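# Fold the sock's toe back onto its foot or heel

## Task

Bend the toe end of the sock backward and set it down on top of the foot section or the heel; letting the folded part drop into place is acceptable. Finish by releasing the sock and pulling the grippers away. The fold must stay in place without any help from the robot.

## Robot and tools

Robot: two arms, left_arm and right_arm, each with six joints and a parallel gripper. Cameras: cam_high and cam_low (504x504 each), and cam_left_wrist and cam_right_wrist (616x616 fisheye). When pictures are returned they come in that order.

Scene frame: all arms share one frame. The origin is on the table surface midway between the arms. +x points outward over the table, +z points up, and left_arm sits on the +y side. The names left and right refer only to the arms, not to sides of a picture. A gripper's fingers extend along its own +z axis and close along its y axis.

Result lines:
- State line, in the form left_arm: ... | right_arm: .... For each gripper it gives end_effector_position in metres and end_effector_quat_wxyz, both in the scene frame. The position is the point between the finger pads, about 1 cm short of the tips. It can be slightly wrong, especially when the arm is stretched far.
- Joint positions and Joint velocities: one block per arm. The six joints come first in column order (rad, rad/s), then the finger-pad gap (m, m/s). The gap is 0.094 m when fully open.
- grip_measured: the measured finger opening, on the same -1..1 scale you command.
- "joint sent to its limit": a target was clipped to a joint end. It may refer to an earlier action that is still running. If this line is missing, that does not prove the joint has room left.
- "joint command not followed": the clearance check altered or blocked some joint targets. The rest of the row still ran.
- HELD: marks control steps on which your row, or part of it, was not sent.
- MOTOR HOT: a motor is at 75 °C or more.
- OVER-TEMPERATURE FAULT: an arm was stopped. At 90 °C the arm halts for 10 s. At 100 °C it loses holding and drops.

Tool execute_actions, argument actions: a list with at most one element.
- Empty list []: observe only. Pictures are included.
- Motion: {"rows": [[14 numbers], ...], "steps": n}. n is 4 to 15 control steps of 1/30 s each, default 15. Each row is applied for one step, and the final row repeats if there are fewer rows than steps. You may send 1 to 15 rows.
- Wait: {"steps": n} with n up to 300. Nothing new is commanded. It returns once n steps have passed since the previous result, and your composing time counts toward them.
- Optional pictures: true adds camera images to a non-empty call.
- A refused call sends nothing to the robot.

Row layout: one flat list of 14 numbers covering both arms, and always all 14, even if only one arm moves.
- Numbers 1 to 7 are left_arm: waist, shoulder, elbow, wrist pitch, wrist yaw, wrist roll, then gripper opening.
- Numbers 8 to 14 are the same seven for right_arm.
- Joint values are absolute target angles in radians, the same quantity Joint positions reports. They are not offsets.
- Stated ranges: waist -2.618..3.054, shoulder 0.000..3.142, elbow 0.000..3.142, wrist pitch -1.571..1.571, wrist yaw -1.571..1.571, wrist roll -2.094..2.094. The true ends can differ by up to 0.036 rad.
- A target more than 0.036 rad beyond a stated end, and farther out than the current angle, gets the call refused. Targets past the real end are clipped to it.
- Opening is an absolute value from -1 (closed) to +1 (fully open). Between the extremes, the fingers move to where grip_measured would read the value you wrote.
- To hold something, command roughly 0.03 below grip_measured for a firm grip, or less below it for a lighter one. Each gripper's reading carries a fixed error of up to about 1 mm.
- Cloth thinner than about 2 mm gets less grip force, so pinch the sock firmly.

Motion behaviour:
- Joint speed is capped, so each step's target is kept close to the measured angle. The lead is 0.202 rad for the waist, 0.258 for the shoulder, 0.238 for the elbow, 0.573 for wrist pitch, and 0.522 for wrist yaw and roll.
- If a step's targets would move the gripper more than 70 mm, all joints on that arm are scaled back. Large moves therefore take several calls.
- Between calls the arms keep heading to the last row sent. They stop once everything has nearly stopped moving or a step is HELD.
- Each result is captured 4 steps before its action ends. Those last steps, plus the time spent composing the next reply, run before the next action starts.

Tool zoom_image: {"camera": name, "region": [x0, y0, x1, y1]}. Coordinates are pixels of that camera's latest image, with (0,0) at the top-left. The region can be at most 504x504. It returns an enlarged view.

Tool finished_scene: {"scene": current scene number}. It ends the scene for good and reports whether the goal was met. Call it only after the sock is released and the grippers have withdrawn. The fold must hold on its own.

Suggested order:
1. Look, and find the toe end and the foot or heel.
2. Approach from above with the gripper open, then lower to table height at the toe.
3. Close to pinch the toe.
4. Lift it and carry it back over the foot or heel.
5. Lower it, open the gripper, and raise the arm away.
6. Check with the cameras, then finish.

Things to avoid:
- Letting the arms collide or push on each other; this can end the scene.
- Jamming a gripper hard into the table.
- Flinging or dropping the sock somewhere other than the intended spot.
- Holding a load for a long time, because motors heat up and faults stop the arm.

Each tool is called after ">>>" by a JSON object that holds its "fn" and its "kwargs".

## Session

>>> {"fn": "execute_actions", "kwargs": {"actions": []}}

Scene clock: 0.00 s of 5100.00 s.
left_arm: end_effector_position=(+0.3603, +0.2306, +0.4136) grip_measured=+1.000 end_effector_quat_wxyz=(+0.711, +0.033, +0.702, -0.030) | right_arm: end_effector_position=(+0.4296, -0.3306, +0.3997) grip_measured=+1.000 end_effector_quat_wxyz=(+0.701, +0.011, +0.713, -0.012)
Joint positions: left_arm=[ 0.003  1.039  1.056 -0.005  0.005  0.005  0.094] | right_arm=[ 0.003  1.057  1.038  0.002 -0.012 -0.002  0.094]
Joint velocities: left_arm=[ 0.007 -0.012 -0.012  0.007 -0.007  0.066  0.   ] | right_arm=[-0.017  0.012 -0.007 -0.007  0.007 -0.007  0.   ]

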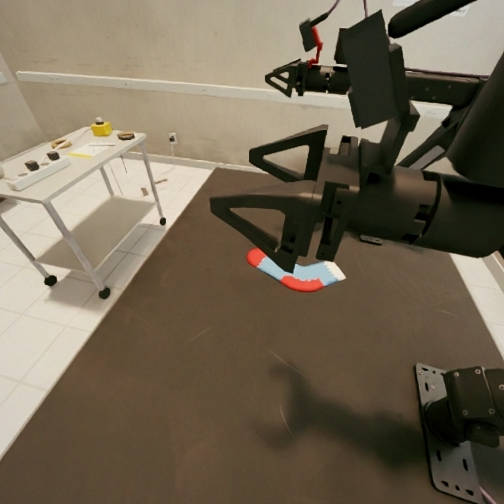

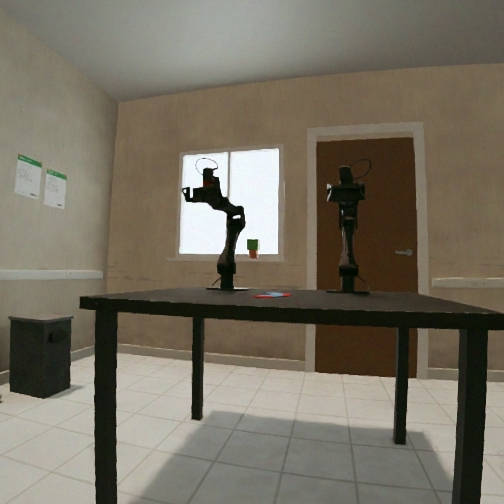

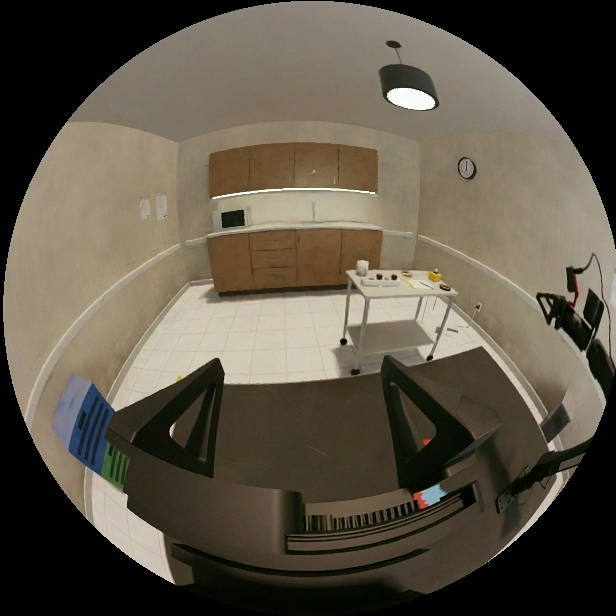

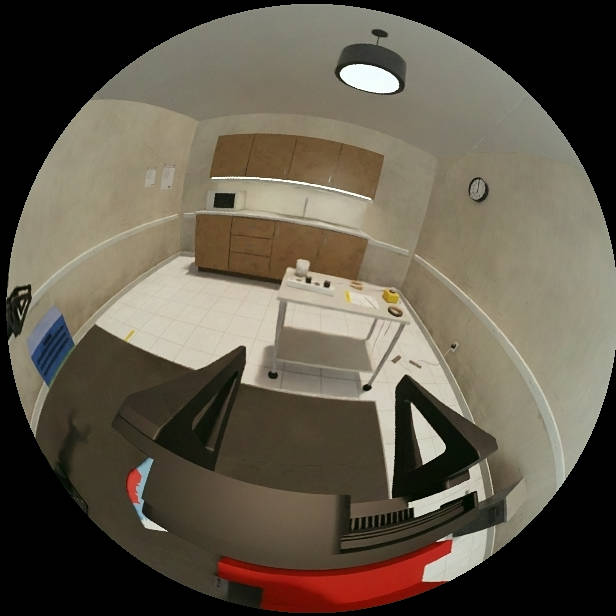

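>>> {"fn": "zoom_image", "kwargs": {"camera": "cam_high", "region": [210, 200, 370, 330]}}

>>> {"fn": "zoom_image", "kwargs": {"camera": "cam_low", "region": [200, 260, 380, 310]}}

Region (210, 200, 370, 330) of cam_high's 504x504 image, scaled by 3.150, with more detail than that image has; it fills the top 410 rows of this view, and the rest is white.

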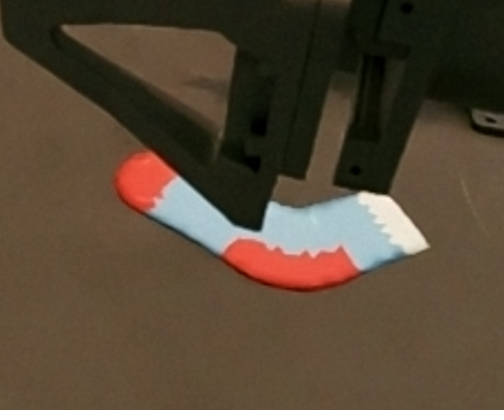

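Region (200, 260, 380, 310) of cam_low's 504x504 image, scaled by 2.800, with more detail than that image has.

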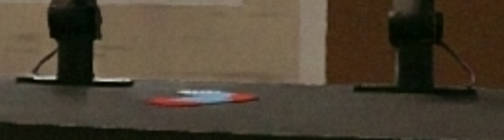

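>>> {"fn": "execute_actions", "kwargs": {"actions": [{"rows": [[0.003,1.039,1.056,-0.005,0.005,0.005,1,0.007,1.065,1.045,-0.008,-0.01,-0.005,1],[0.003,1.039,1.056,-0.005,0.005,0.005,1,0.013,1.076,1.053,-0.019,-0.01,-0.009,1],[0.003,1.039,1.056,-0.005,0.005,0.005,1,0.020,1.089,1.064,-0.035,-0.01,-0.015,1],[0.003,1.039,1.056,-0.005,0.005,0.005,1,0.030,1.107,1.078,-0.054,-0.01,-0.021,0.95],[0.003,1.039,1.056,-0.005,0.005,0.005,1,0.041,1.127,1.095,-0.077,-0.005,-0.030,0.9],[0.003,1.039,1.056,-0.005,0.005,0.005,1,0.054,1.151,1.114,-0.104,-0.005,-0.039,0.85],[0.003,1.039,1.056,-0.005,0.005,0.005,1,0.068,1.177,1.135,-0.134,0,-0.049,0.8],[0.003,1.039,1.056,-0.005,0.005,0.005,1,0.083,1.206,1.159,-0.167,0,-0.060,0.75],[0.003,1.039,1.056,-0.005,0.005,0.005,1,0.100,1.238,1.184,-0.202,0,-0.073,0.7],[0.003,1.039,1.056,-0.005,0.005,0.005,1,0.118,1.272,1.212,-0.240,0,-0.086,0.65],[0.003,1.039,1.056,-0.005,0.005,0.005,1,0.137,1.307,1.240,-0.280,0,-0.100,0.6],[0.003,1.039,1.056,-0.005,0.005,0.005,1,0.157,1.344,1.271,-0.322,0,-0.114,0.55],[0.003,1.039,1.056,-0.005,0.005,0.005,1,0.178,1.383,1.302,-0.366,0,-0.130,0.5],[0.003,1.039,1.056,-0.005,0.005,0.005,1,0.200,1.423,1.334,-0.412,0,-0.145,0.45],[0.003,1.039,1.056,-0.005,0.005,0.005,1,0.222,1.465,1.368,-0.458,0,-0.161,0.4]], "steps": 15}]}}

>>> {"fn": "execute_actions", "kwargs": {"actions": [{"rows": [[0.003,1.039,1.056,-0.005,0.005,0.005,1,0.245,1.507,1.402,-0.506,0,-0.178,0.35],[0.003,1.039,1.056,-0.005,0.005,0.005,1,0.268,1.549,1.437,-0.554,0,-0.195,0.3],[0.003,1.039,1.056,-0.005,0.005,0.005,1,0.291,1.593,1.471,-0.602,0,-0.212,0.25],[0.003,1.039,1.056,-0.005,0.005,0.005,1,0.314,1.636,1.507,-0.652,0,-0.229,0.2],[0.003,1.039,1.056,-0.005,0.005,0.005,1,0.337,1.679,1.542,-0.701,0,-0.245,0.15],[0.003,1.039,1.056,-0.005,0.005,0.005,1,0.360,1.723,1.576,-0.749,0,-0.262,0.1],[0.003,1.039,1.056,-0.005,0.005,0.005,1,0.383,1.765,1.611,-0.797,0,-0.279,0.06],[0.003,1.039,1.056,-0.005,0.005,0.005,1,0.406,1.807,1.645,-0.845,0,-0.296,0.06],[0.003,1.039,1.056,-0.005,0.005,0.005,1,0.428,1.849,1.679,-0.891,0,-0.312,0.06],[0.003,1.039,1.056,-0.005,0.005,0.005,1,0.450,1.889,1.711,-0.937,0,-0.327,0.06],[0.003,1.039,1.056,-0.005,0.005,0.005,1,0.471,1.928,1.742,-0.981,0,-0.343,0.06],[0.003,1.039,1.056,-0.005,0.005,0.005,1,0.491,1.965,1.773,-1.023,0,-0.357,0.06],[0.003,1.039,1.056,-0.005,0.005,0.005,1,0.510,2.000,1.801,-1.063,0,-0.371,0.06],[0.003,1.039,1.056,-0.005,0.005,0.005,1,0.528,2.034,1.829,-1.101,0,-0.384,0.06],[0.003,1.039,1.056,-0.005,0.005,0.005,1,0.545,2.066,1.854,-1.136,0,-0.397,0.06]], "steps": 15}]}}

>>> {"fn": "execute_actions", "kwargs": {"actions": [{"rows": [[0.003,1.039,1.056,-0.005,0.005,0.005,1,0.560,2.095,1.878,-1.169,0,-0.408,0.06],[0.003,1.039,1.056,-0.005,0.005,0.005,1,0.574,2.121,1.899,-1.199,0,-0.418,0.06],[0.003,1.039,1.056,-0.005,0.005,0.005,1,0.587,2.145,1.918,-1.226,0,-0.427,0.06],[0.003,1.039,1.056,-0.005,0.005,0.005,1,0.598,2.165,1.935,-1.249,0,-0.436,0.06],[0.003,1.039,1.056,-0.005,0.005,0.005,1,0.608,2.183,1.949,-1.268,0,-0.442,0.06],[0.003,1.039,1.056,-0.005,0.005,0.005,1,0.615,2.196,1.960,-1.284,0,-0.448,0.06],[0.003,1.039,1.056,-0.005,0.005,0.005,1,0.620,2.207,1.968,-1.295,0,-0.452,0.06],[0.003,1.039,1.056,-0.005,0.005,0.005,1,0.624,2.213,1.973,-1.303,0,-0.454,0.06],[0.003,1.039,1.056,-0.005,0.005,0.005,1,0.625,2.215,1.975,-1.305,0,-0.455,0.06]], "steps": 15}]}}

>>> {"fn": "execute_actions", "kwargs": {"actions": [{"steps": 10}], "pictures": true}}

Scene clock: 2.33 s of 5100.00 s.
left_arm: end_effector_position=(+0.3603, +0.2306, +0.4136) grip_measured=+1.000 end_effector_quat_wxyz=(+0.711, +0.033, +0.702, -0.030) | right_arm: end_effector_position=(+0.4690, -0.2946, +0.3534) grip_measured=+0.628 end_effector_quat_wxyz=(+0.622, -0.039, +0.782, +0.001)
Joint positions: left_arm=[ 0.003  1.039  1.056 -0.005  0.005  0.005  0.094] | right_arm=[ 0.096  1.237  1.162 -0.151 -0.003 -0.05   0.076]
Joint velocities: left_arm=[ 0.017 -0.017  0.007 -0.037  0.022 -0.007  0.   ] | right_arm=[ 0.462  1.028  0.789 -0.93  -0.007 -0.286 -0.05 ]
Steps of this call (steps 1 to 59: nothing new was sent; steps 60 to 70: the first 11 steps of this action). Readings (joint positions):
60: left_arm=[0.003 1.039 1.056 -0.005 0.005 0.005] | right_arm=[0.003 1.057 1.038 0.001 -0.012 -0.002]
61: left_arm=[0.003 1.039 1.056 -0.005 0.005 0.005] | right_arm=[0.003 1.057 1.038 -0.002 -0.012 -0.002]
63: left_arm=[0.003 1.039 1.056 -0.005 0.005 0.005] | right_arm=[0.008 1.065 1.040 -0.011 -0.011 -0.005]
67: left_arm=[0.003 1.039 1.056 -0.005 0.005 0.005] | right_arm=[0.049 1.141 1.090 -0.074 -0.006 -0.024]
70: the state above

Scene clock: 2.83 s of 5100.00 s.
left_arm: end_effector_position=(+0.3603, +0.2306, +0.4136) grip_measured=+1.000 end_effector_quat_wxyz=(+0.711, +0.033, +0.702, -0.030) | right_arm: end_effector_position=(+0.4968, -0.1378, +0.1714) grip_measured=+0.062 end_effector_quat_wxyz=(+0.288, -0.303, +0.908, +0.014)
Joint positions: left_arm=[ 0.003  1.039  1.056 -0.005  0.005  0.005  0.094] | right_arm=[ 0.424  1.866  1.655 -0.775  0.003 -0.269  0.05 ]
Joint velocities: left_arm=[-0.022  0.002 -0.007 -0.051 -0.007 -0.007  0.   ] | right_arm=[ 0.613  1.219  0.95  -1.385  0.022 -0.447 -0.   ]
Steps of this call (steps 1 to 4: the last 4 steps of your previous action; steps 5 to 15: the first 11 steps of this action). Readings (joint positions):
5: left_arm=[0.003 1.039 1.056 -0.005 0.005 0.005] | right_arm=[0.195 1.430 1.314 -0.329 0.000 -0.111]
6: left_arm=[0.003 1.039 1.056 -0.005 0.005 0.005] | right_arm=[0.218 1.472 1.348 -0.370 0.001 -0.126]
8: left_arm=[0.003 1.039 1.056 -0.005 0.005 0.005] | right_arm=[0.263 1.559 1.417 -0.456 0.001 -0.156]
12: left_arm=[0.003 1.039 1.056 -0.005 0.005 0.005] | right_arm=[0.356 1.736 1.555 -0.637 0.003 -0.220]
15: the state above

Scene clock: 3.33 s of 5100.00 s.
left_arm: end_effector_position=(+0.3603, +0.2306, +0.4136) grip_measured=+1.000 end_effector_quat_wxyz=(+0.711, +0.033, +0.702, -0.030) | right_arm: end_effector_position=(+0.4110, -0.0763, +0.0623) grip_measured=+0.062 end_effector_quat_wxyz=(+0.008, -0.484, +0.875, -0.001)
Joint positions: left_arm=[ 0.003  1.039  1.056 -0.005  0.005  0.005  0.094] | right_arm=[ 0.628  2.233  1.929 -1.251  0.003 -0.432  0.05 ]
Joint velocities: left_arm=[-0.007 -0.022 -0.007 -0.022 -0.007  0.007  0.   ] | right_arm=[ 0.022  0.027  0.051 -0.403 -0.007 -0.11   0.   ]
Steps of this call (steps 1 to 4: the last 4 steps of your previous action; steps 5 to 15: the first 11 steps of this action). Readings (joint positions):
5: left_arm=[0.003 1.039 1.056 -0.005 0.005 0.005] | right_arm=[0.527 2.056 1.798 -0.990 0.003 -0.343]
6: left_arm=[0.003 1.039 1.056 -0.005 0.005 0.005] | right_arm=[0.544 2.087 1.822 -1.029 0.003 -0.356]
8: left_arm=[0.003 1.039 1.056 -0.005 0.005 0.005] | right_arm=[0.575 2.143 1.863 -1.099 0.003 -0.380]
12: left_arm=[0.003 1.039 1.056 -0.005 0.005 0.005] | right_arm=[0.617 2.216 1.917 -1.206 0.003 -0.417]
15: the state above

Scene clock: 3.67 s of 5100.00 s.
left_arm: end_effector_position=(+0.3603, +0.2306, +0.4136) grip_measured=+1.000 end_effector_quat_wxyz=(+0.711, +0.033, +0.702, -0.030) | right_arm: end_effector_position=(+0.4048, -0.0804, +0.0648) grip_measured=+0.062 end_effector_quat_wxyz=(-0.007, -0.490, +0.872, -0.002)
Joint positions: left_arm=[ 0.003  1.039  1.056 -0.005  0.005  0.005  0.094] | right_arm=[ 0.628  2.234  1.94  -1.292  0.003 -0.445  0.05 ]
Joint velocities: left_arm=[-0.007 -0.002 -0.012 -0.081  0.037  0.007  0.   ] | right_arm=[ 0.012 -0.012 -0.002 -0.095 -0.022 -0.051  0.   ]
Kept back: nothing.
Steps of this call (steps 1 to 4: the last 4 steps of your previous action; steps 5 to 10: the robot went on to your last target). Readings (joint positions):
1: left_arm=[0.003 1.039 1.056 -0.005 0.005 0.005] | right_arm=[0.628 2.234 1.930 -1.261 0.003 -0.435]
2: left_arm=[0.003 1.039 1.056 -0.005 0.005 0.005] | right_arm=[0.628 2.234 1.933 -1.270 0.003 -0.437]
4: left_arm=[0.003 1.039 1.056 -0.005 0.005 0.005] | right_arm=[0.628 2.234 1.938 -1.281 0.003 -0.441]
8: left_arm=[0.003 1.039 1.056 -0.005 0.005 0.005] | right_arm=[0.628 2.234 1.940 -1.289 0.003 -0.444]
10: the state above

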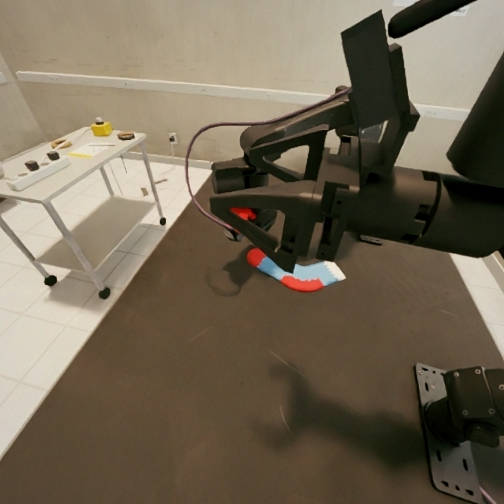

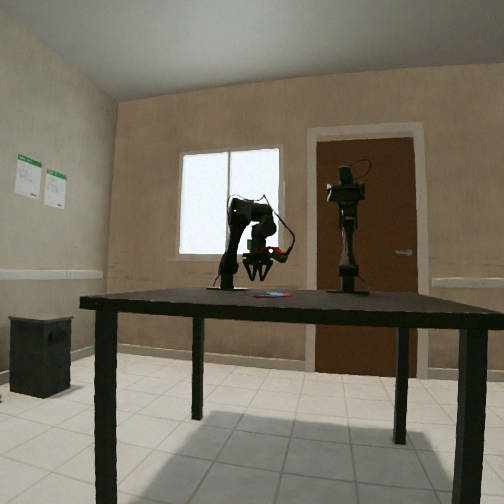

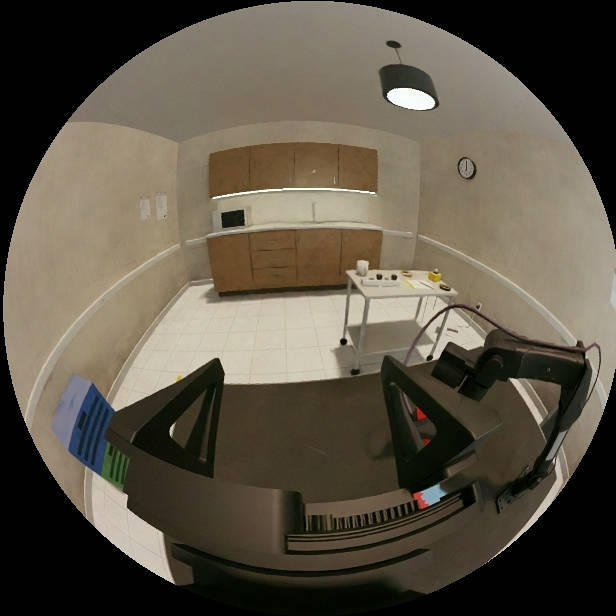

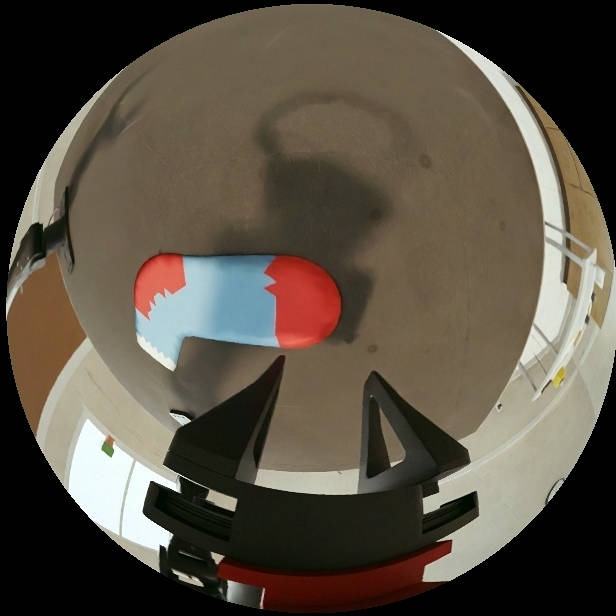

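>>> {"fn": "execute_actions", "kwargs": {"actions": [{"rows": [[0.003,1.039,1.056,-0.005,0.005,0.005,1,0.634,2.236,1.93,-1.28,0,-0.463,0.06],[0.003,1.039,1.056,-0.005,0.005,0.005,1,0.639,2.240,1.925,-1.268,0,-0.473,0.06],[0.003,1.039,1.056,-0.005,0.005,0.005,1,0.645,2.244,1.919,-1.256,0,-0.485,0.06],[0.003,1.039,1.056,-0.005,0.005,0.005,1,0.651,2.249,1.913,-1.244,0,-0.497,0.06],[0.003,1.039,1.056,-0.005,0.005,0.005,1,0.657,2.254,1.906,-1.232,0,-0.509,0.06],[0.003,1.039,1.056,-0.005,0.005,0.005,1,0.662,2.260,1.899,-1.220,0,-0.521,0.06],[0.003,1.039,1.056,-0.005,0.005,0.005,1,0.665,2.266,1.892,-1.208,0,-0.532,0.06],[0.003,1.039,1.056,-0.005,0.005,0.005,1,0.668,2.272,1.885,-1.196,0,-0.540,0.06],[0.003,1.039,1.056,-0.005,0.005,0.005,1,0.668,2.278,1.878,-1.184,0,-0.545,0.06],[0.003,1.039,1.056,-0.005,0.005,0.005,1,0.668,2.283,1.871,-1.172,0,-0.545,0.06],[0.003,1.039,1.056,-0.005,0.005,0.005,1,0.668,2.288,1.865,-1.162,0,-0.545,0.06]], "steps": 15}]}}

>>> {"fn": "execute_actions", "kwargs": {"actions": [{"steps": 12}], "pictures": true}}

>>> {"fn": "zoom_image", "kwargs": {"camera": "cam_right_wrist", "region": [220, 280, 420, 430]}}

Scene clock: 5.67 s of 5100.00 s.
left_arm: end_effector_position=(+0.3603, +0.2306, +0.4136) grip_measured=+1.000 end_effector_quat_wxyz=(+0.711, +0.033, +0.702, -0.030) | right_arm: end_effector_position=(+0.3962, -0.0677, +0.0338) grip_measured=+0.062 end_effector_quat_wxyz=(-0.020, -0.535, +0.844, -0.003)
Joint positions: left_arm=[ 0.003  1.039  1.056 -0.005  0.005  0.005  0.094] | right_arm=[ 0.663  2.277  1.888 -1.223  0.004 -0.514  0.05 ]
Joint velocities: left_arm=[-0.037  0.002 -0.002 -0.051  0.007  0.066  0.   ] | right_arm=[ 0.081  0.242 -0.232  0.359 -0.051 -0.139 -0.   ]
Steps of this call (steps 1 to 30: the robot went on to your last target; steps 31 to 49: nothing new was sent; steps 50 to 60: the first 11 steps of this action). Readings (joint positions):
50: left_arm=[0.003 1.039 1.056 -0.005 0.005 0.005] | right_arm=[0.628 2.234 1.940 -1.295 0.003 -0.447]
51: left_arm=[0.003 1.039 1.056 -0.005 0.005 0.005] | right_arm=[0.628 2.234 1.940 -1.295 0.003 -0.450]
53: left_arm=[0.003 1.039 1.056 -0.005 0.005 0.005] | right_arm=[0.630 2.237 1.937 -1.287 0.004 -0.460]
57: left_arm=[0.003 1.039 1.056 -0.005 0.005 0.005] | right_arm=[0.649 2.254 1.912 -1.253 0.004 -0.493]
60: the state above

Scene clock: 6.07 s of 5100.00 s.
left_arm: end_effector_position=(+0.3603, +0.2306, +0.4136) grip_measured=+1.000 end_effector_quat_wxyz=(+0.711, +0.033, +0.702, -0.030) | right_arm: end_effector_position=(+0.3960, -0.0659, +0.0159) grip_measured=+0.062 end_effector_quat_wxyz=(-0.026, -0.545, +0.838, -0.003)
Joint positions: left_arm=[ 0.003  1.039  1.056 -0.005  0.005  0.005  0.094] | right_arm=[ 0.667  2.308  1.868 -1.183  0.004 -0.534  0.05 ]
Joint velocities: left_arm=[ 0.007  0.007  0.002 -0.007  0.007 -0.037  0.   ] | right_arm=[ 0.012 -0.002  0.012  0.037  0.037 -0.081  0.   ]
Kept back: nothing.
Steps of this call (steps 1 to 4: the last 4 steps of your previous action; steps 5 to 12: the robot went on to your last target). Readings (joint positions):
1: left_arm=[0.003 1.039 1.056 -0.005 0.005 0.005] | right_arm=[0.666 2.286 1.882 -1.214 0.004 -0.519]
2: left_arm=[0.003 1.039 1.056 -0.005 0.005 0.005] | right_arm=[0.667 2.294 1.876 -1.207 0.004 -0.522]
4: left_arm=[0.003 1.039 1.056 -0.005 0.005 0.005] | right_arm=[0.667 2.305 1.870 -1.199 0.004 -0.527]
8: left_arm=[0.003 1.039 1.056 -0.005 0.005 0.005] | right_arm=[0.667 2.308 1.868 -1.189 0.004 -0.532]
12: the state above

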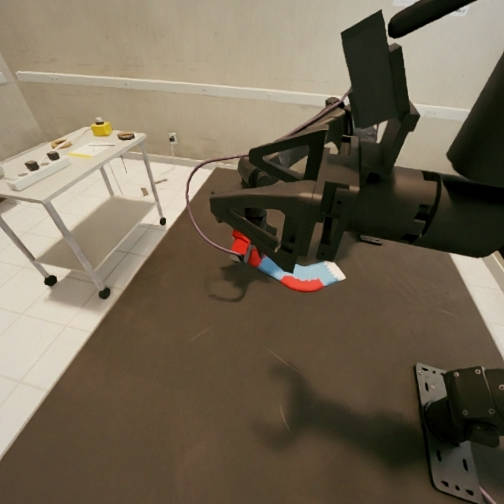

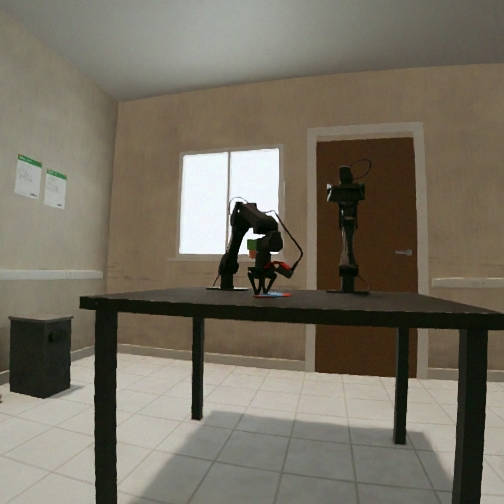

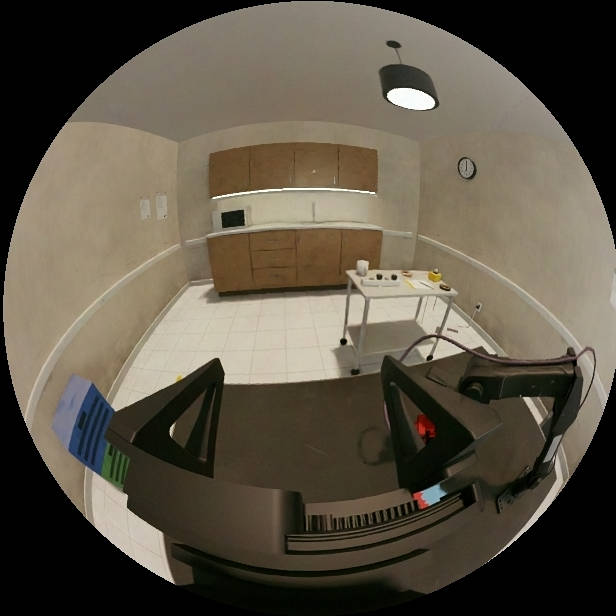

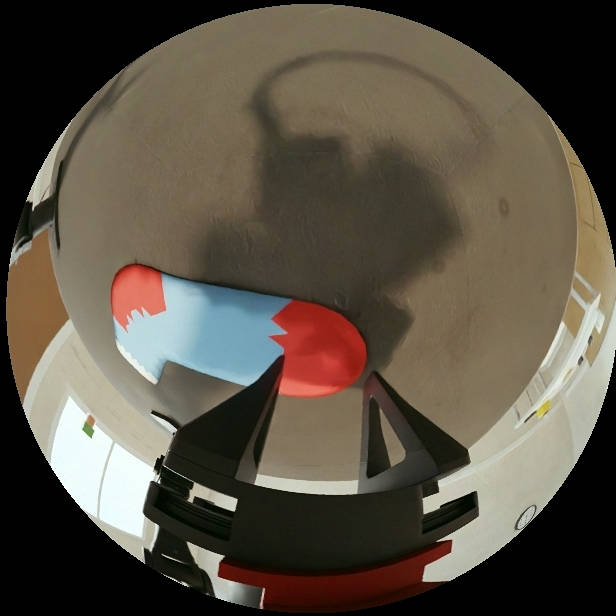

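Region (220, 280, 420, 430) of cam_right_wrist's 616x616 image, scaled by 2.520, with more detail than that image has; it fills the top 378 rows of this view, and the rest is white.

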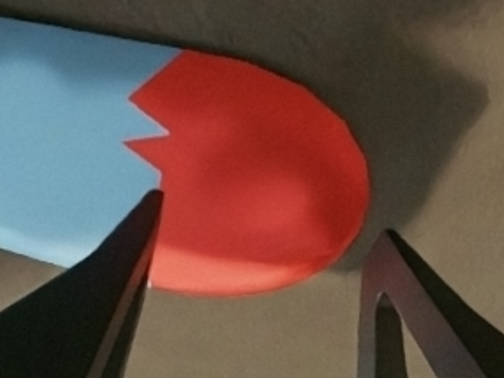

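>>> {"fn": "execute_actions", "kwargs": {"actions": [{"rows": [[0.003,1.039,1.056,-0.005,0.005,0.005,1,0.668,2.288,1.865,-1.152,0,-0.545,0.06],[0.003,1.039,1.056,-0.005,0.005,0.005,1,0.668,2.288,1.865,-1.142,0,-0.545,0.06],[0.003,1.039,1.056,-0.005,0.005,0.005,1,0.668,2.288,1.865,-1.132,0,-0.545,0.06],[0.003,1.039,1.056,-0.005,0.005,0.005,1,0.668,2.288,1.865,-1.122,0,-0.545,0.06],[0.003,1.039,1.056,-0.005,0.005,0.005,1,0.668,2.288,1.865,-1.115,0,-0.545,0.06],[0.003,1.039,1.056,-0.005,0.005,0.005,1,0.668,2.288,1.865,-1.115,0,-0.545,0.06],[0.003,1.039,1.056,-0.005,0.005,0.005,1,0.668,2.288,1.865,-1.115,0,-0.545,0.06],[0.003,1.039,1.056,-0.005,0.005,0.005,1,0.668,2.295,1.865,-1.115,0,-0.545,0.06],[0.003,1.039,1.056,-0.005,0.005,0.005,1,0.668,2.302,1.865,-1.115,0,-0.545,0.06],[0.003,1.039,1.056,-0.005,0.005,0.005,1,0.668,2.309,1.865,-1.115,0,-0.545,0.06],[0.003,1.039,1.056,-0.005,0.005,0.005,1,0.668,2.316,1.865,-1.115,0,-0.545,0.06],[0.003,1.039,1.056,-0.005,0.005,0.005,1,0.668,2.323,1.865,-1.115,0,-0.545,0.06],[0.003,1.039,1.056,-0.005,0.005,0.005,1,0.668,2.330,1.865,-1.115,0,-0.545,0.06]], "steps": 15}]}}

>>> {"fn": "execute_actions", "kwargs": {"actions": [{"steps": 8}], "pictures": true}}

>>> {"fn": "zoom_image", "kwargs": {"camera": "cam_right_wrist", "region": [220, 280, 420, 430]}}

Scene clock: 7.03 s of 5100.00 s.
left_arm: end_effector_position=(+0.3603, +0.2306, +0.4136) grip_measured=+1.000 end_effector_quat_wxyz=(+0.711, +0.033, +0.702, -0.030) | right_arm: end_effector_position=(+0.4047, -0.0597, +0.0152) grip_measured=+0.062 end_effector_quat_wxyz=(-0.005, -0.546, +0.838, -0.002)
Joint positions: left_arm=[ 0.003  1.039  1.056 -0.005  0.005  0.005  0.094] | right_arm=[ 0.667  2.309  1.868 -1.14   0.004 -0.536  0.05 ]
Joint velocities: left_arm=[-0.017  0.017  0.032  0.037 -0.022 -0.022  0.   ] | right_arm=[-0.022  0.007 -0.007  0.095  0.007 -0.051 -0.   ]
Steps of this call (steps 1 to 18: the robot went on to your last target; steps 19 to 29: the first 11 steps of this action). Readings (joint positions):
19: left_arm=[0.003 1.039 1.056 -0.005 0.005 0.005] | right_arm=[0.667 2.308 1.868 -1.180 0.004 -0.536]
20: left_arm=[0.003 1.039 1.056 -0.005 0.005 0.005] | right_arm=[0.667 2.308 1.868 -1.177 0.004 -0.536]
22: left_arm=[0.003 1.039 1.056 -0.005 0.005 0.005] | right_arm=[0.667 2.308 1.868 -1.168 0.004 -0.536]
26: left_arm=[0.003 1.039 1.056 -0.005 0.005 0.005] | right_arm=[0.667 2.308 1.868 -1.147 0.004 -0.536]
29: the state above

Scene clock: 7.30 s of 5100.00 s.
left_arm: end_effector_position=(+0.3603, +0.2306, +0.4136) grip_measured=+1.000 end_effector_quat_wxyz=(+0.711, +0.033, +0.702, -0.030) | right_arm: end_effector_position=(+0.4045, -0.0597, +0.0088) grip_measured=+0.062 end_effector_quat_wxyz=(-0.010, -0.546, +0.838, -0.002)
Joint positions: left_arm=[ 0.003  1.039  1.056 -0.005  0.005  0.005  0.094] | right_arm=[ 0.667  2.324  1.868 -1.134  0.003 -0.536  0.05 ]
Joint velocities: left_arm=[-0.017 -0.007 -0.017  0.051  0.051 -0.051  0.   ] | right_arm=[-0.007  0.002  0.012  0.022  0.022  0.007 -0.   ]
Kept back: nothing.
Steps of this call (steps 1 to 4: the last 4 steps of your previous action; steps 5 to 8: the robot went on to your last target). Readings (joint positions):
1: left_arm=[0.003 1.039 1.056 -0.005 0.005 0.005] | right_arm=[0.667 2.311 1.868 -1.138 0.004 -0.536]
2: left_arm=[0.003 1.039 1.056 -0.005 0.005 0.005] | right_arm=[0.667 2.314 1.868 -1.137 0.004 -0.536]
4: left_arm=[0.003 1.039 1.056 -0.005 0.005 0.005] | right_arm=[0.667 2.323 1.868 -1.135 0.004 -0.536]
8: the state above

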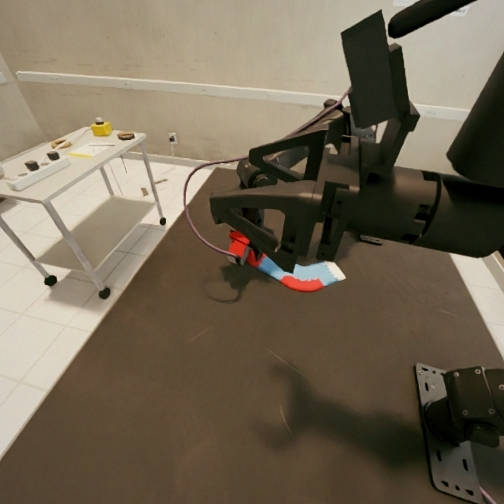

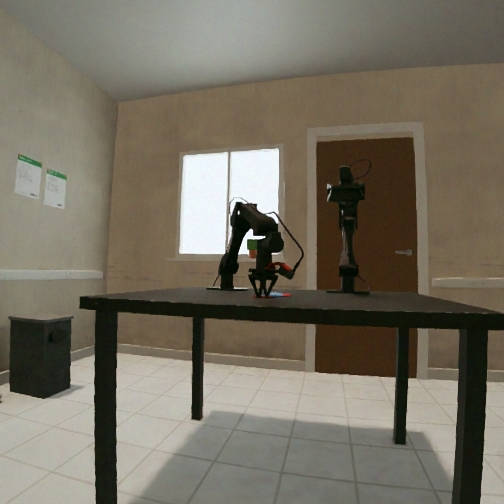

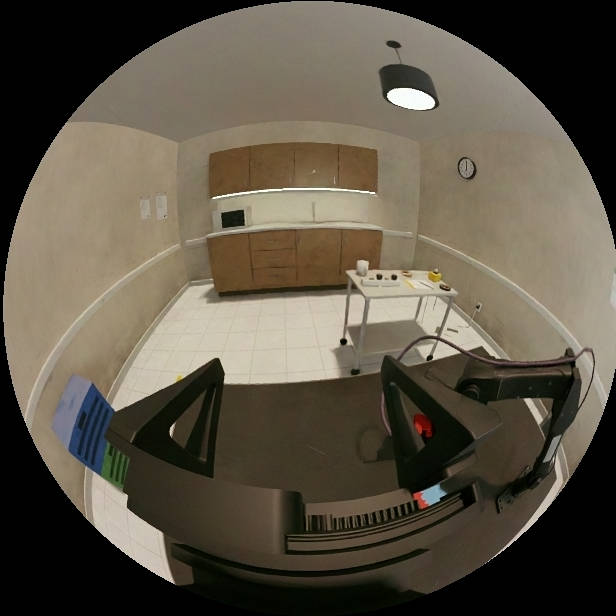

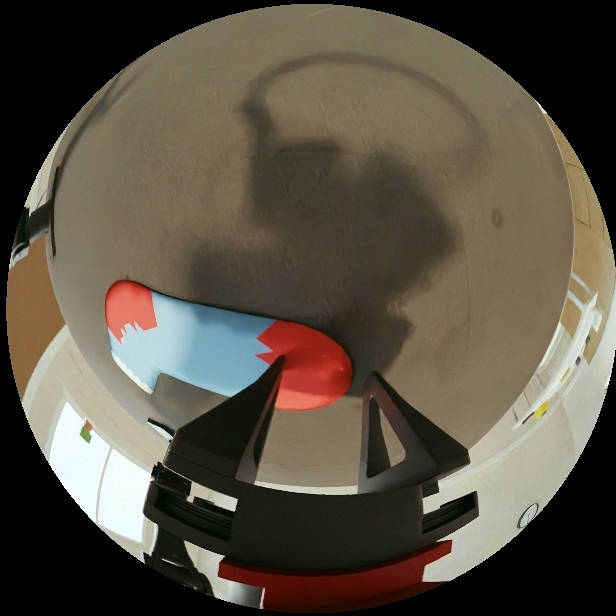

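Region (220, 280, 420, 430) of cam_right_wrist's 616x616 image, scaled by 2.520, with more detail than that image has; it fills the top 378 rows of this view, and the rest is white.

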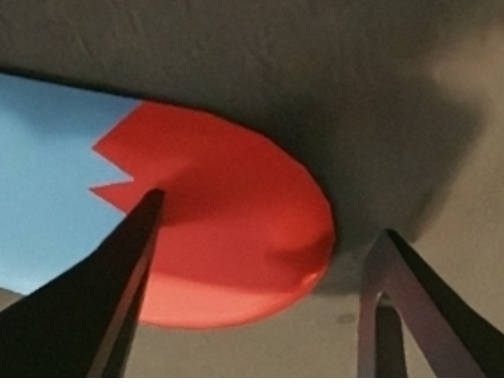

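>>> {"fn": "execute_actions", "kwargs": {"actions": [{"rows": [[0.003,1.039,1.056,-0.005,0.005,0.005,1,0.668,2.340,1.858,-1.13,0,-0.545,0.06],[0.003,1.039,1.056,-0.005,0.005,0.005,1,0.668,2.350,1.852,-1.135,0,-0.545,0.06],[0.003,1.039,1.056,-0.005,0.005,0.005,1,0.668,2.355,1.85,-1.14,0,-0.545,0.0],[0.003,1.039,1.056,-0.005,0.005,0.005,1,0.668,2.355,1.85,-1.14,0,-0.545,-0.08],[0.003,1.039,1.056,-0.005,0.005,0.005,1,0.670,2.355,1.85,-1.14,0,-0.545,-0.16],[0.003,1.039,1.056,-0.005,0.005,0.005,1,0.673,2.355,1.85,-1.143,0,-0.545,-0.24],[0.003,1.039,1.056,-0.005,0.005,0.005,1,0.676,2.355,1.85,-1.146,0,-0.545,-0.32],[0.003,1.039,1.056,-0.005,0.005,0.005,1,0.679,2.355,1.85,-1.149,0,-0.545,-0.40],[0.003,1.039,1.056,-0.005,0.005,0.005,1,0.682,2.355,1.85,-1.152,0,-0.545,-0.48],[0.003,1.039,1.056,-0.005,0.005,0.005,1,0.685,2.355,1.85,-1.155,0,-0.545,-0.56],[0.003,1.039,1.056,-0.005,0.005,0.005,1,0.688,2.355,1.85,-1.158,0,-0.545,-0.64],[0.003,1.039,1.056,-0.005,0.005,0.005,1,0.691,2.355,1.85,-1.161,0,-0.545,-0.72],[0.003,1.039,1.056,-0.005,0.005,0.005,1,0.693,2.352,1.85,-1.164,0,-0.545,-0.80],[0.003,1.039,1.056,-0.005,0.005,0.005,1,0.695,2.349,1.85,-1.167,0,-0.545,-0.88],[0.003,1.039,1.056,-0.005,0.005,0.005,1,0.695,2.345,1.85,-1.17,0,-0.545,-1]], "steps": 15}]}}

>>> {"fn": "execute_actions", "kwargs": {"actions": [{"steps": 10}], "pictures": true}}

>>> {"fn": "zoom_image", "kwargs": {"camera": "cam_right_wrist", "region": [220, 280, 420, 430]}}

Scene clock: 8.20 s of 5100.00 s.
left_arm: end_effector_position=(+0.3603, +0.2306, +0.4136) grip_measured=+1.000 end_effector_quat_wxyz=(+0.711, +0.033, +0.702, -0.030) | right_arm: end_effector_position=(+0.3959, -0.0565, +0.0083) grip_measured=-0.594 end_effector_quat_wxyz=(-0.021, -0.550, +0.835, +0.006)
Joint positions: left_arm=[ 0.003  1.039  1.056 -0.005  0.005  0.005  0.094] | right_arm=[ 0.678  2.325  1.868 -1.154 -0.014 -0.537  0.019]
Joint velocities: left_arm=[-0.017 -0.002  0.012  0.007 -0.066  0.022  0.   ] | right_arm=[ 0.051 -0.002 -0.007 -0.066  0.066  0.007 -0.086]
Steps of this call (steps 1 to 16: the robot went on to your last target; steps 17 to 27: the first 11 steps of this action). Readings (joint positions):
17: left_arm=[0.003 1.039 1.056 -0.005 0.005 0.005] | right_arm=[0.667 2.324 1.868 -1.134 0.003 -0.537]
18: left_arm=[0.003 1.039 1.056 -0.005 0.005 0.005] | right_arm=[0.667 2.324 1.868 -1.134 0.003 -0.537]
20: left_arm=[0.003 1.039 1.056 -0.005 0.005 0.005] | right_arm=[0.667 2.325 1.868 -1.137 -0.001 -0.537]
24: left_arm=[0.003 1.039 1.056 -0.005 0.005 0.005] | right_arm=[0.671 2.325 1.868 -1.148 -0.015 -0.537]
27: the state above

Scene clock: 8.53 s of 5100.00 s.
left_arm: end_effector_position=(+0.3603, +0.2306, +0.4136) grip_measured=+1.000 end_effector_quat_wxyz=(+0.711, +0.033, +0.702, -0.030) | right_arm: end_effector_position=(+0.3931, -0.0551, +0.0084) grip_measured=-0.970 end_effector_quat_wxyz=(-0.023, -0.555, +0.831, +0.000)
Joint positions: left_arm=[ 0.003  1.039  1.056 -0.005  0.005  0.005  0.094] | right_arm=[ 0.689  2.325  1.868 -1.16  -0.002 -0.537  0.001]
Joint velocities: left_arm=[ 0.002  0.007 -0.002 -0.066  0.066 -0.051  0.   ] | right_arm=[-0.037  0.002 -0.022  0.022 -0.066 -0.007  0.   ]
Kept back: nothing.
Steps of this call (steps 1 to 4: the last 4 steps of your previous action; steps 5 to 10: the robot went on to your last target). Readings (joint positions):
1: left_arm=[0.003 1.039 1.056 -0.005 0.005 0.005] | right_arm=[0.680 2.325 1.868 -1.156 -0.012 -0.537]
2: left_arm=[0.003 1.039 1.056 -0.005 0.005 0.005] | right_arm=[0.682 2.325 1.868 -1.157 -0.011 -0.537]
4: left_arm=[0.003 1.039 1.056 -0.005 0.005 0.005] | right_arm=[0.686 2.325 1.868 -1.159 -0.006 -0.537]
8: left_arm=[0.003 1.039 1.056 -0.005 0.005 0.005] | right_arm=[0.689 2.325 1.868 -1.160 -0.002 -0.537]
10: the state above

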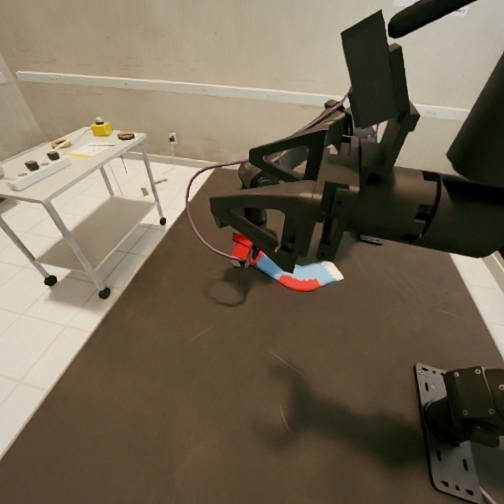

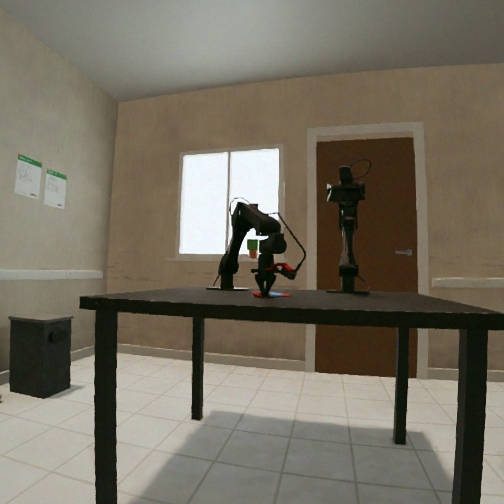

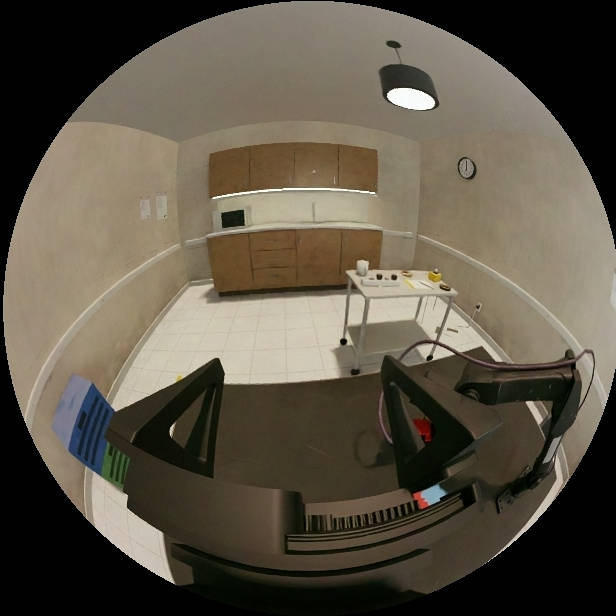

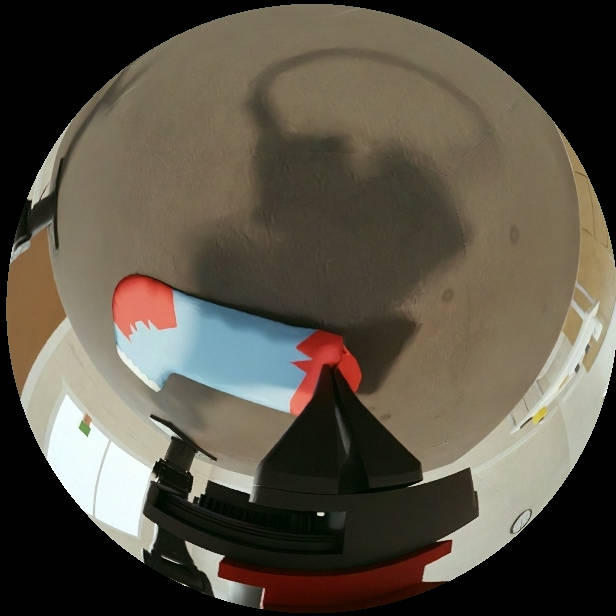

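Region (220, 280, 420, 430) of cam_right_wrist's 616x616 image, scaled by 2.520, with more detail than that image has; it fills the top 378 rows of this view, and the rest is white.

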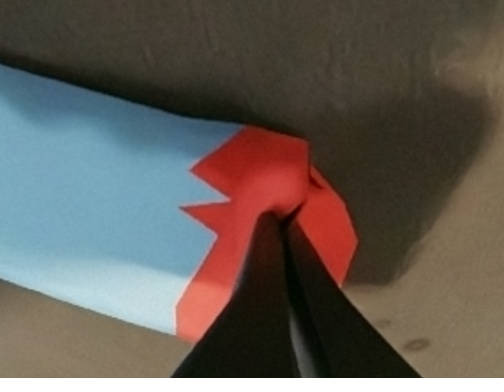

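>>> {"fn": "execute_actions", "kwargs": {"actions": [{"rows": [[0.003,1.039,1.056,-0.005,0.005,0.005,1,0.697,2.300,1.848,-1.172,0,-0.535,-1],[0.003,1.039,1.056,-0.005,0.005,0.005,1,0.700,2.288,1.845,-1.174,0,-0.527,-1],[0.003,1.039,1.056,-0.005,0.005,0.005,1,0.703,2.274,1.841,-1.176,0,-0.519,-1],[0.003,1.039,1.056,-0.005,0.005,0.005,1,0.706,2.259,1.837,-1.178,0,-0.511,-1],[0.003,1.039,1.056,-0.005,0.005,0.005,1,0.710,2.244,1.833,-1.180,0,-0.503,-1],[0.003,1.039,1.056,-0.005,0.005,0.005,1,0.714,2.229,1.829,-1.182,0,-0.495,-1],[0.003,1.039,1.056,-0.005,0.005,0.005,1,0.718,2.214,1.825,-1.184,0,-0.488,-1],[0.003,1.039,1.056,-0.005,0.005,0.005,1,0.722,2.199,1.822,-1.186,0,-0.480,-1],[0.003,1.039,1.056,-0.005,0.005,0.005,1,0.730,2.189,1.820,-1.192,0,-0.472,-1],[0.003,1.039,1.056,-0.005,0.005,0.005,1,0.738,2.180,1.819,-1.199,0,-0.464,-1],[0.003,1.039,1.056,-0.005,0.005,0.005,1,0.747,2.171,1.817,-1.205,0,-0.456,-1],[0.003,1.039,1.056,-0.005,0.005,0.005,1,0.755,2.163,1.815,-1.211,0,-0.448,-1],[0.003,1.039,1.056,-0.005,0.005,0.005,1,0.763,2.155,1.813,-1.218,0,-0.440,-1],[0.003,1.039,1.056,-0.005,0.005,0.005,1,0.771,2.147,1.812,-1.224,0,-0.432,-1],[0.003,1.039,1.056,-0.005,0.005,0.005,1,0.779,2.140,1.810,-1.230,0,-0.424,-1]], "steps": 15}], "pictures": true}}

Scene clock: 10.07 s of 5100.00 s.
left_arm: end_effector_position=(+0.3603, +0.2306, +0.4136) grip_measured=+1.000 end_effector_quat_wxyz=(+0.711, +0.033, +0.702, -0.030) | right_arm: end_effector_position=(+0.3788, -0.0506, +0.0358) grip_measured=-0.970 end_effector_quat_wxyz=(-0.009, -0.551, +0.835, -0.003)
Joint positions: left_arm=[ 0.003  1.039  1.056 -0.005  0.005  0.005  0.094] | right_arm=[ 0.72   2.235  1.827 -1.18   0.005 -0.494  0.001]
Joint velocities: left_arm=[-0.012  0.002 -0.007  0.007 -0.037 -0.022  0.   ] | right_arm=[ 0.198 -0.413  0.002 -0.125  0.007  0.168 -0.   ]
Steps of this call (steps 1 to 30: the robot went on to your last target; steps 31 to 35: nothing new was sent; steps 36 to 46: the first 11 steps of this action). Readings (joint positions):
36: left_arm=[0.003 1.039 1.056 -0.005 0.005 0.005] | right_arm=[0.689 2.324 1.868 -1.160 -0.002 -0.537]
37: left_arm=[0.003 1.039 1.056 -0.005 0.005 0.005] | right_arm=[0.689 2.322 1.868 -1.160 -0.001 -0.537]
39: left_arm=[0.003 1.039 1.056 -0.005 0.005 0.005] | right_arm=[0.691 2.315 1.859 -1.160 0.001 -0.532]
43: left_arm=[0.003 1.039 1.056 -0.005 0.005 0.005] | right_arm=[0.702 2.277 1.833 -1.168 0.004 -0.513]
46: the state above

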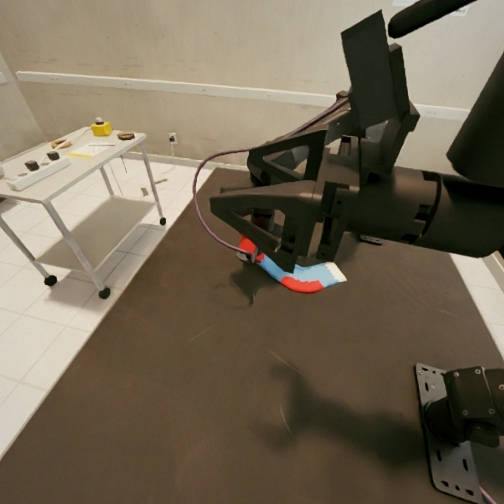

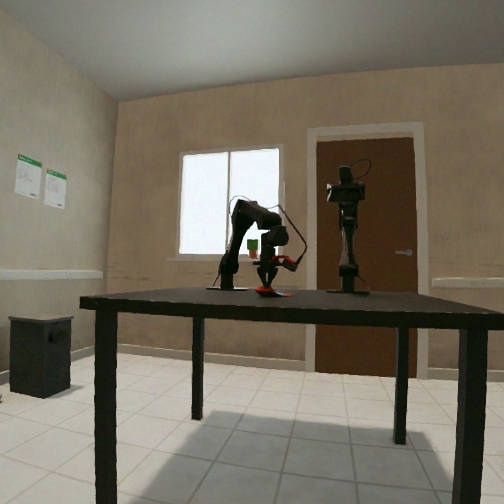

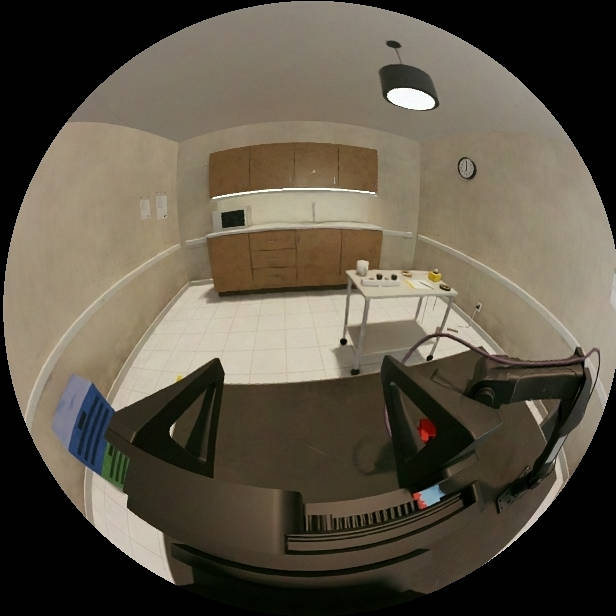

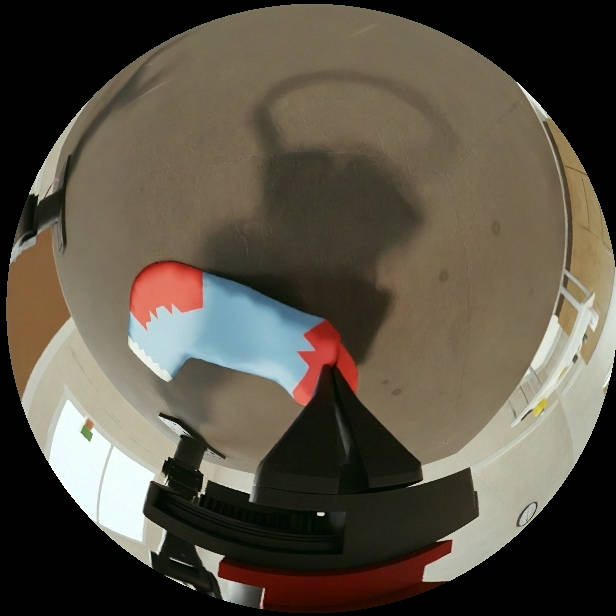

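>>> {"fn": "execute_actions", "kwargs": {"actions": [{"rows": [[0.003,1.039,1.056,-0.005,0.005,0.005,1,0.788,2.133,1.808,-1.236,0,-0.416,-1],[0.003,1.039,1.056,-0.005,0.005,0.005,1,0.796,2.126,1.807,-1.243,0,-0.408,-1],[0.003,1.039,1.056,-0.005,0.005,0.005,1,0.804,2.119,1.805,-1.249,0,-0.400,-1],[0.003,1.039,1.056,-0.005,0.005,0.005,1,0.817,2.115,1.794,-1.240,0.011,-0.387,-1],[0.003,1.039,1.056,-0.005,0.005,0.005,1,0.830,2.110,1.784,-1.232,0.022,-0.373,-1],[0.003,1.039,1.056,-0.005,0.005,0.005,1,0.844,2.106,1.773,-1.223,0.033,-0.360,-1],[0.003,1.039,1.056,-0.005,0.005,0.005,1,0.857,2.102,1.762,-1.215,0.043,-0.347,-1],[0.003,1.039,1.056,-0.005,0.005,0.005,1,0.870,2.097,1.752,-1.206,0.054,-0.333,-1],[0.003,1.039,1.056,-0.005,0.005,0.005,1,0.883,2.093,1.741,-1.198,0.065,-0.320,-1],[0.003,1.039,1.056,-0.005,0.005,0.005,1,0.896,2.089,1.730,-1.189,0.076,-0.307,-1],[0.003,1.039,1.056,-0.005,0.005,0.005,1,0.909,2.084,1.720,-1.180,0.087,-0.293,-1],[0.003,1.039,1.056,-0.005,0.005,0.005,1,0.923,2.080,1.709,-1.172,0.098,-0.280,-1],[0.003,1.039,1.056,-0.005,0.005,0.005,1,0.936,2.076,1.698,-1.163,0.108,-0.267,-1],[0.003,1.039,1.056,-0.005,0.005,0.005,1,0.949,2.071,1.688,-1.155,0.119,-0.253,-1],[0.003,1.039,1.056,-0.005,0.005,0.005,1,0.962,2.067,1.677,-1.146,0.13,-0.240,-1]], "steps": 15}], "pictures": true}}

Scene clock: 10.87 s of 5100.00 s.
left_arm: end_effector_position=(+0.3603, +0.2306, +0.4136) grip_measured=+1.000 end_effector_quat_wxyz=(+0.711, +0.033, +0.702, -0.030) | right_arm: end_effector_position=(+0.3228, -0.0254, +0.0587) grip_measured=-0.970 end_effector_quat_wxyz=(-0.008, -0.557, +0.830, -0.028)
Joint positions: left_arm=[ 0.003  1.039  1.056 -0.005  0.005  0.005  0.094] | right_arm=[ 0.877  2.13   1.748 -1.217  0.051 -0.353  0.001]
Joint velocities: left_arm=[-0.012 -0.012 -0.002  0.037 -0.051 -0.022  0.   ] | right_arm=[ 0.452 -0.144 -0.305  0.154  0.168  0.344 -0.001]
Steps of this call (steps 1 to 4: the last 4 steps of your previous action; steps 5 to 13: the robot went on to your last target; steps 14 to 24: the first 11 steps of this action). Readings (joint positions):
14: left_arm=[0.003 1.039 1.056 -0.005 0.005 0.005] | right_arm=[0.781 2.165 1.819 -1.219 0.005 -0.436]
15: left_arm=[0.003 1.039 1.056 -0.005 0.005 0.005] | right_arm=[0.781 2.165 1.818 -1.221 0.005 -0.433]
17: left_arm=[0.003 1.039 1.056 -0.005 0.005 0.005] | right_arm=[0.786 2.164 1.814 -1.225 0.007 -0.422]
21: left_arm=[0.003 1.039 1.056 -0.005 0.005 0.005] | right_arm=[0.828 2.145 1.779 -1.224 0.030 -0.386]
24: the state above

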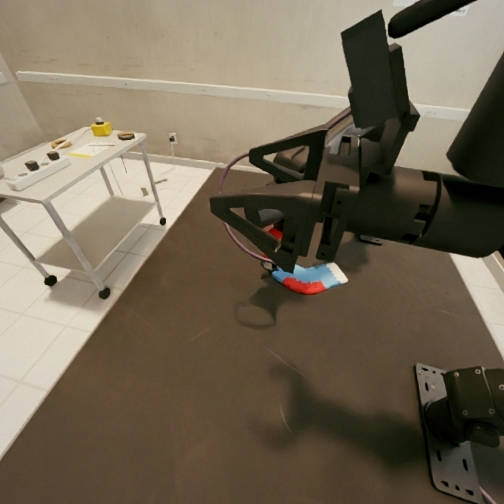

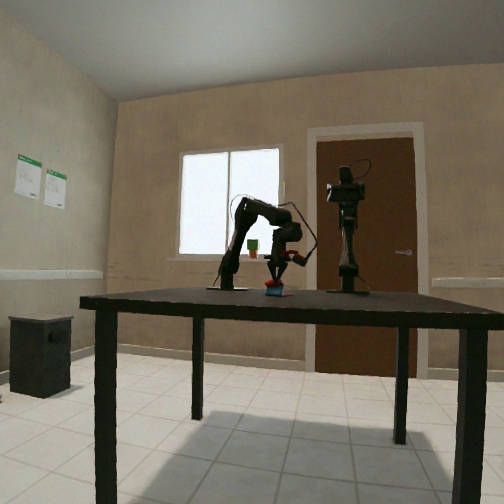

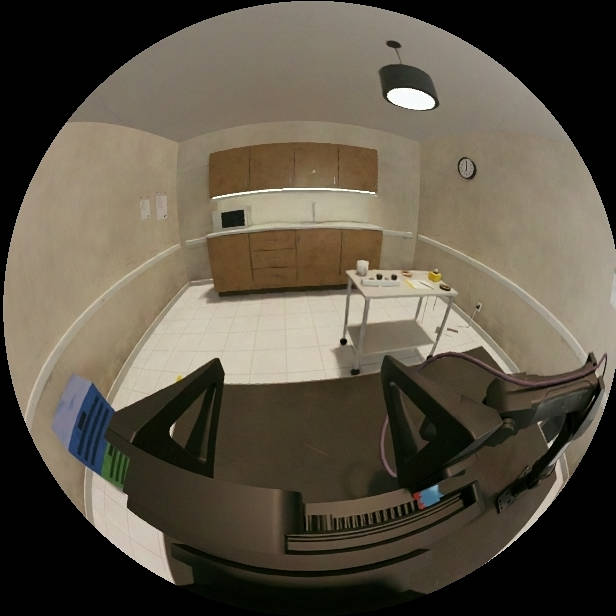

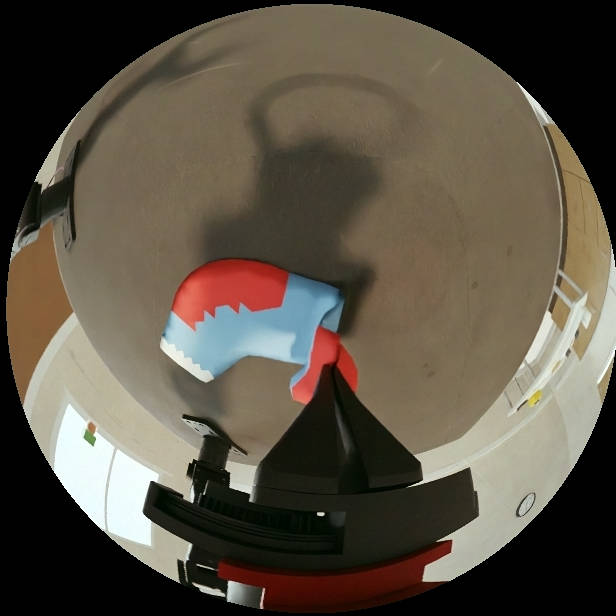

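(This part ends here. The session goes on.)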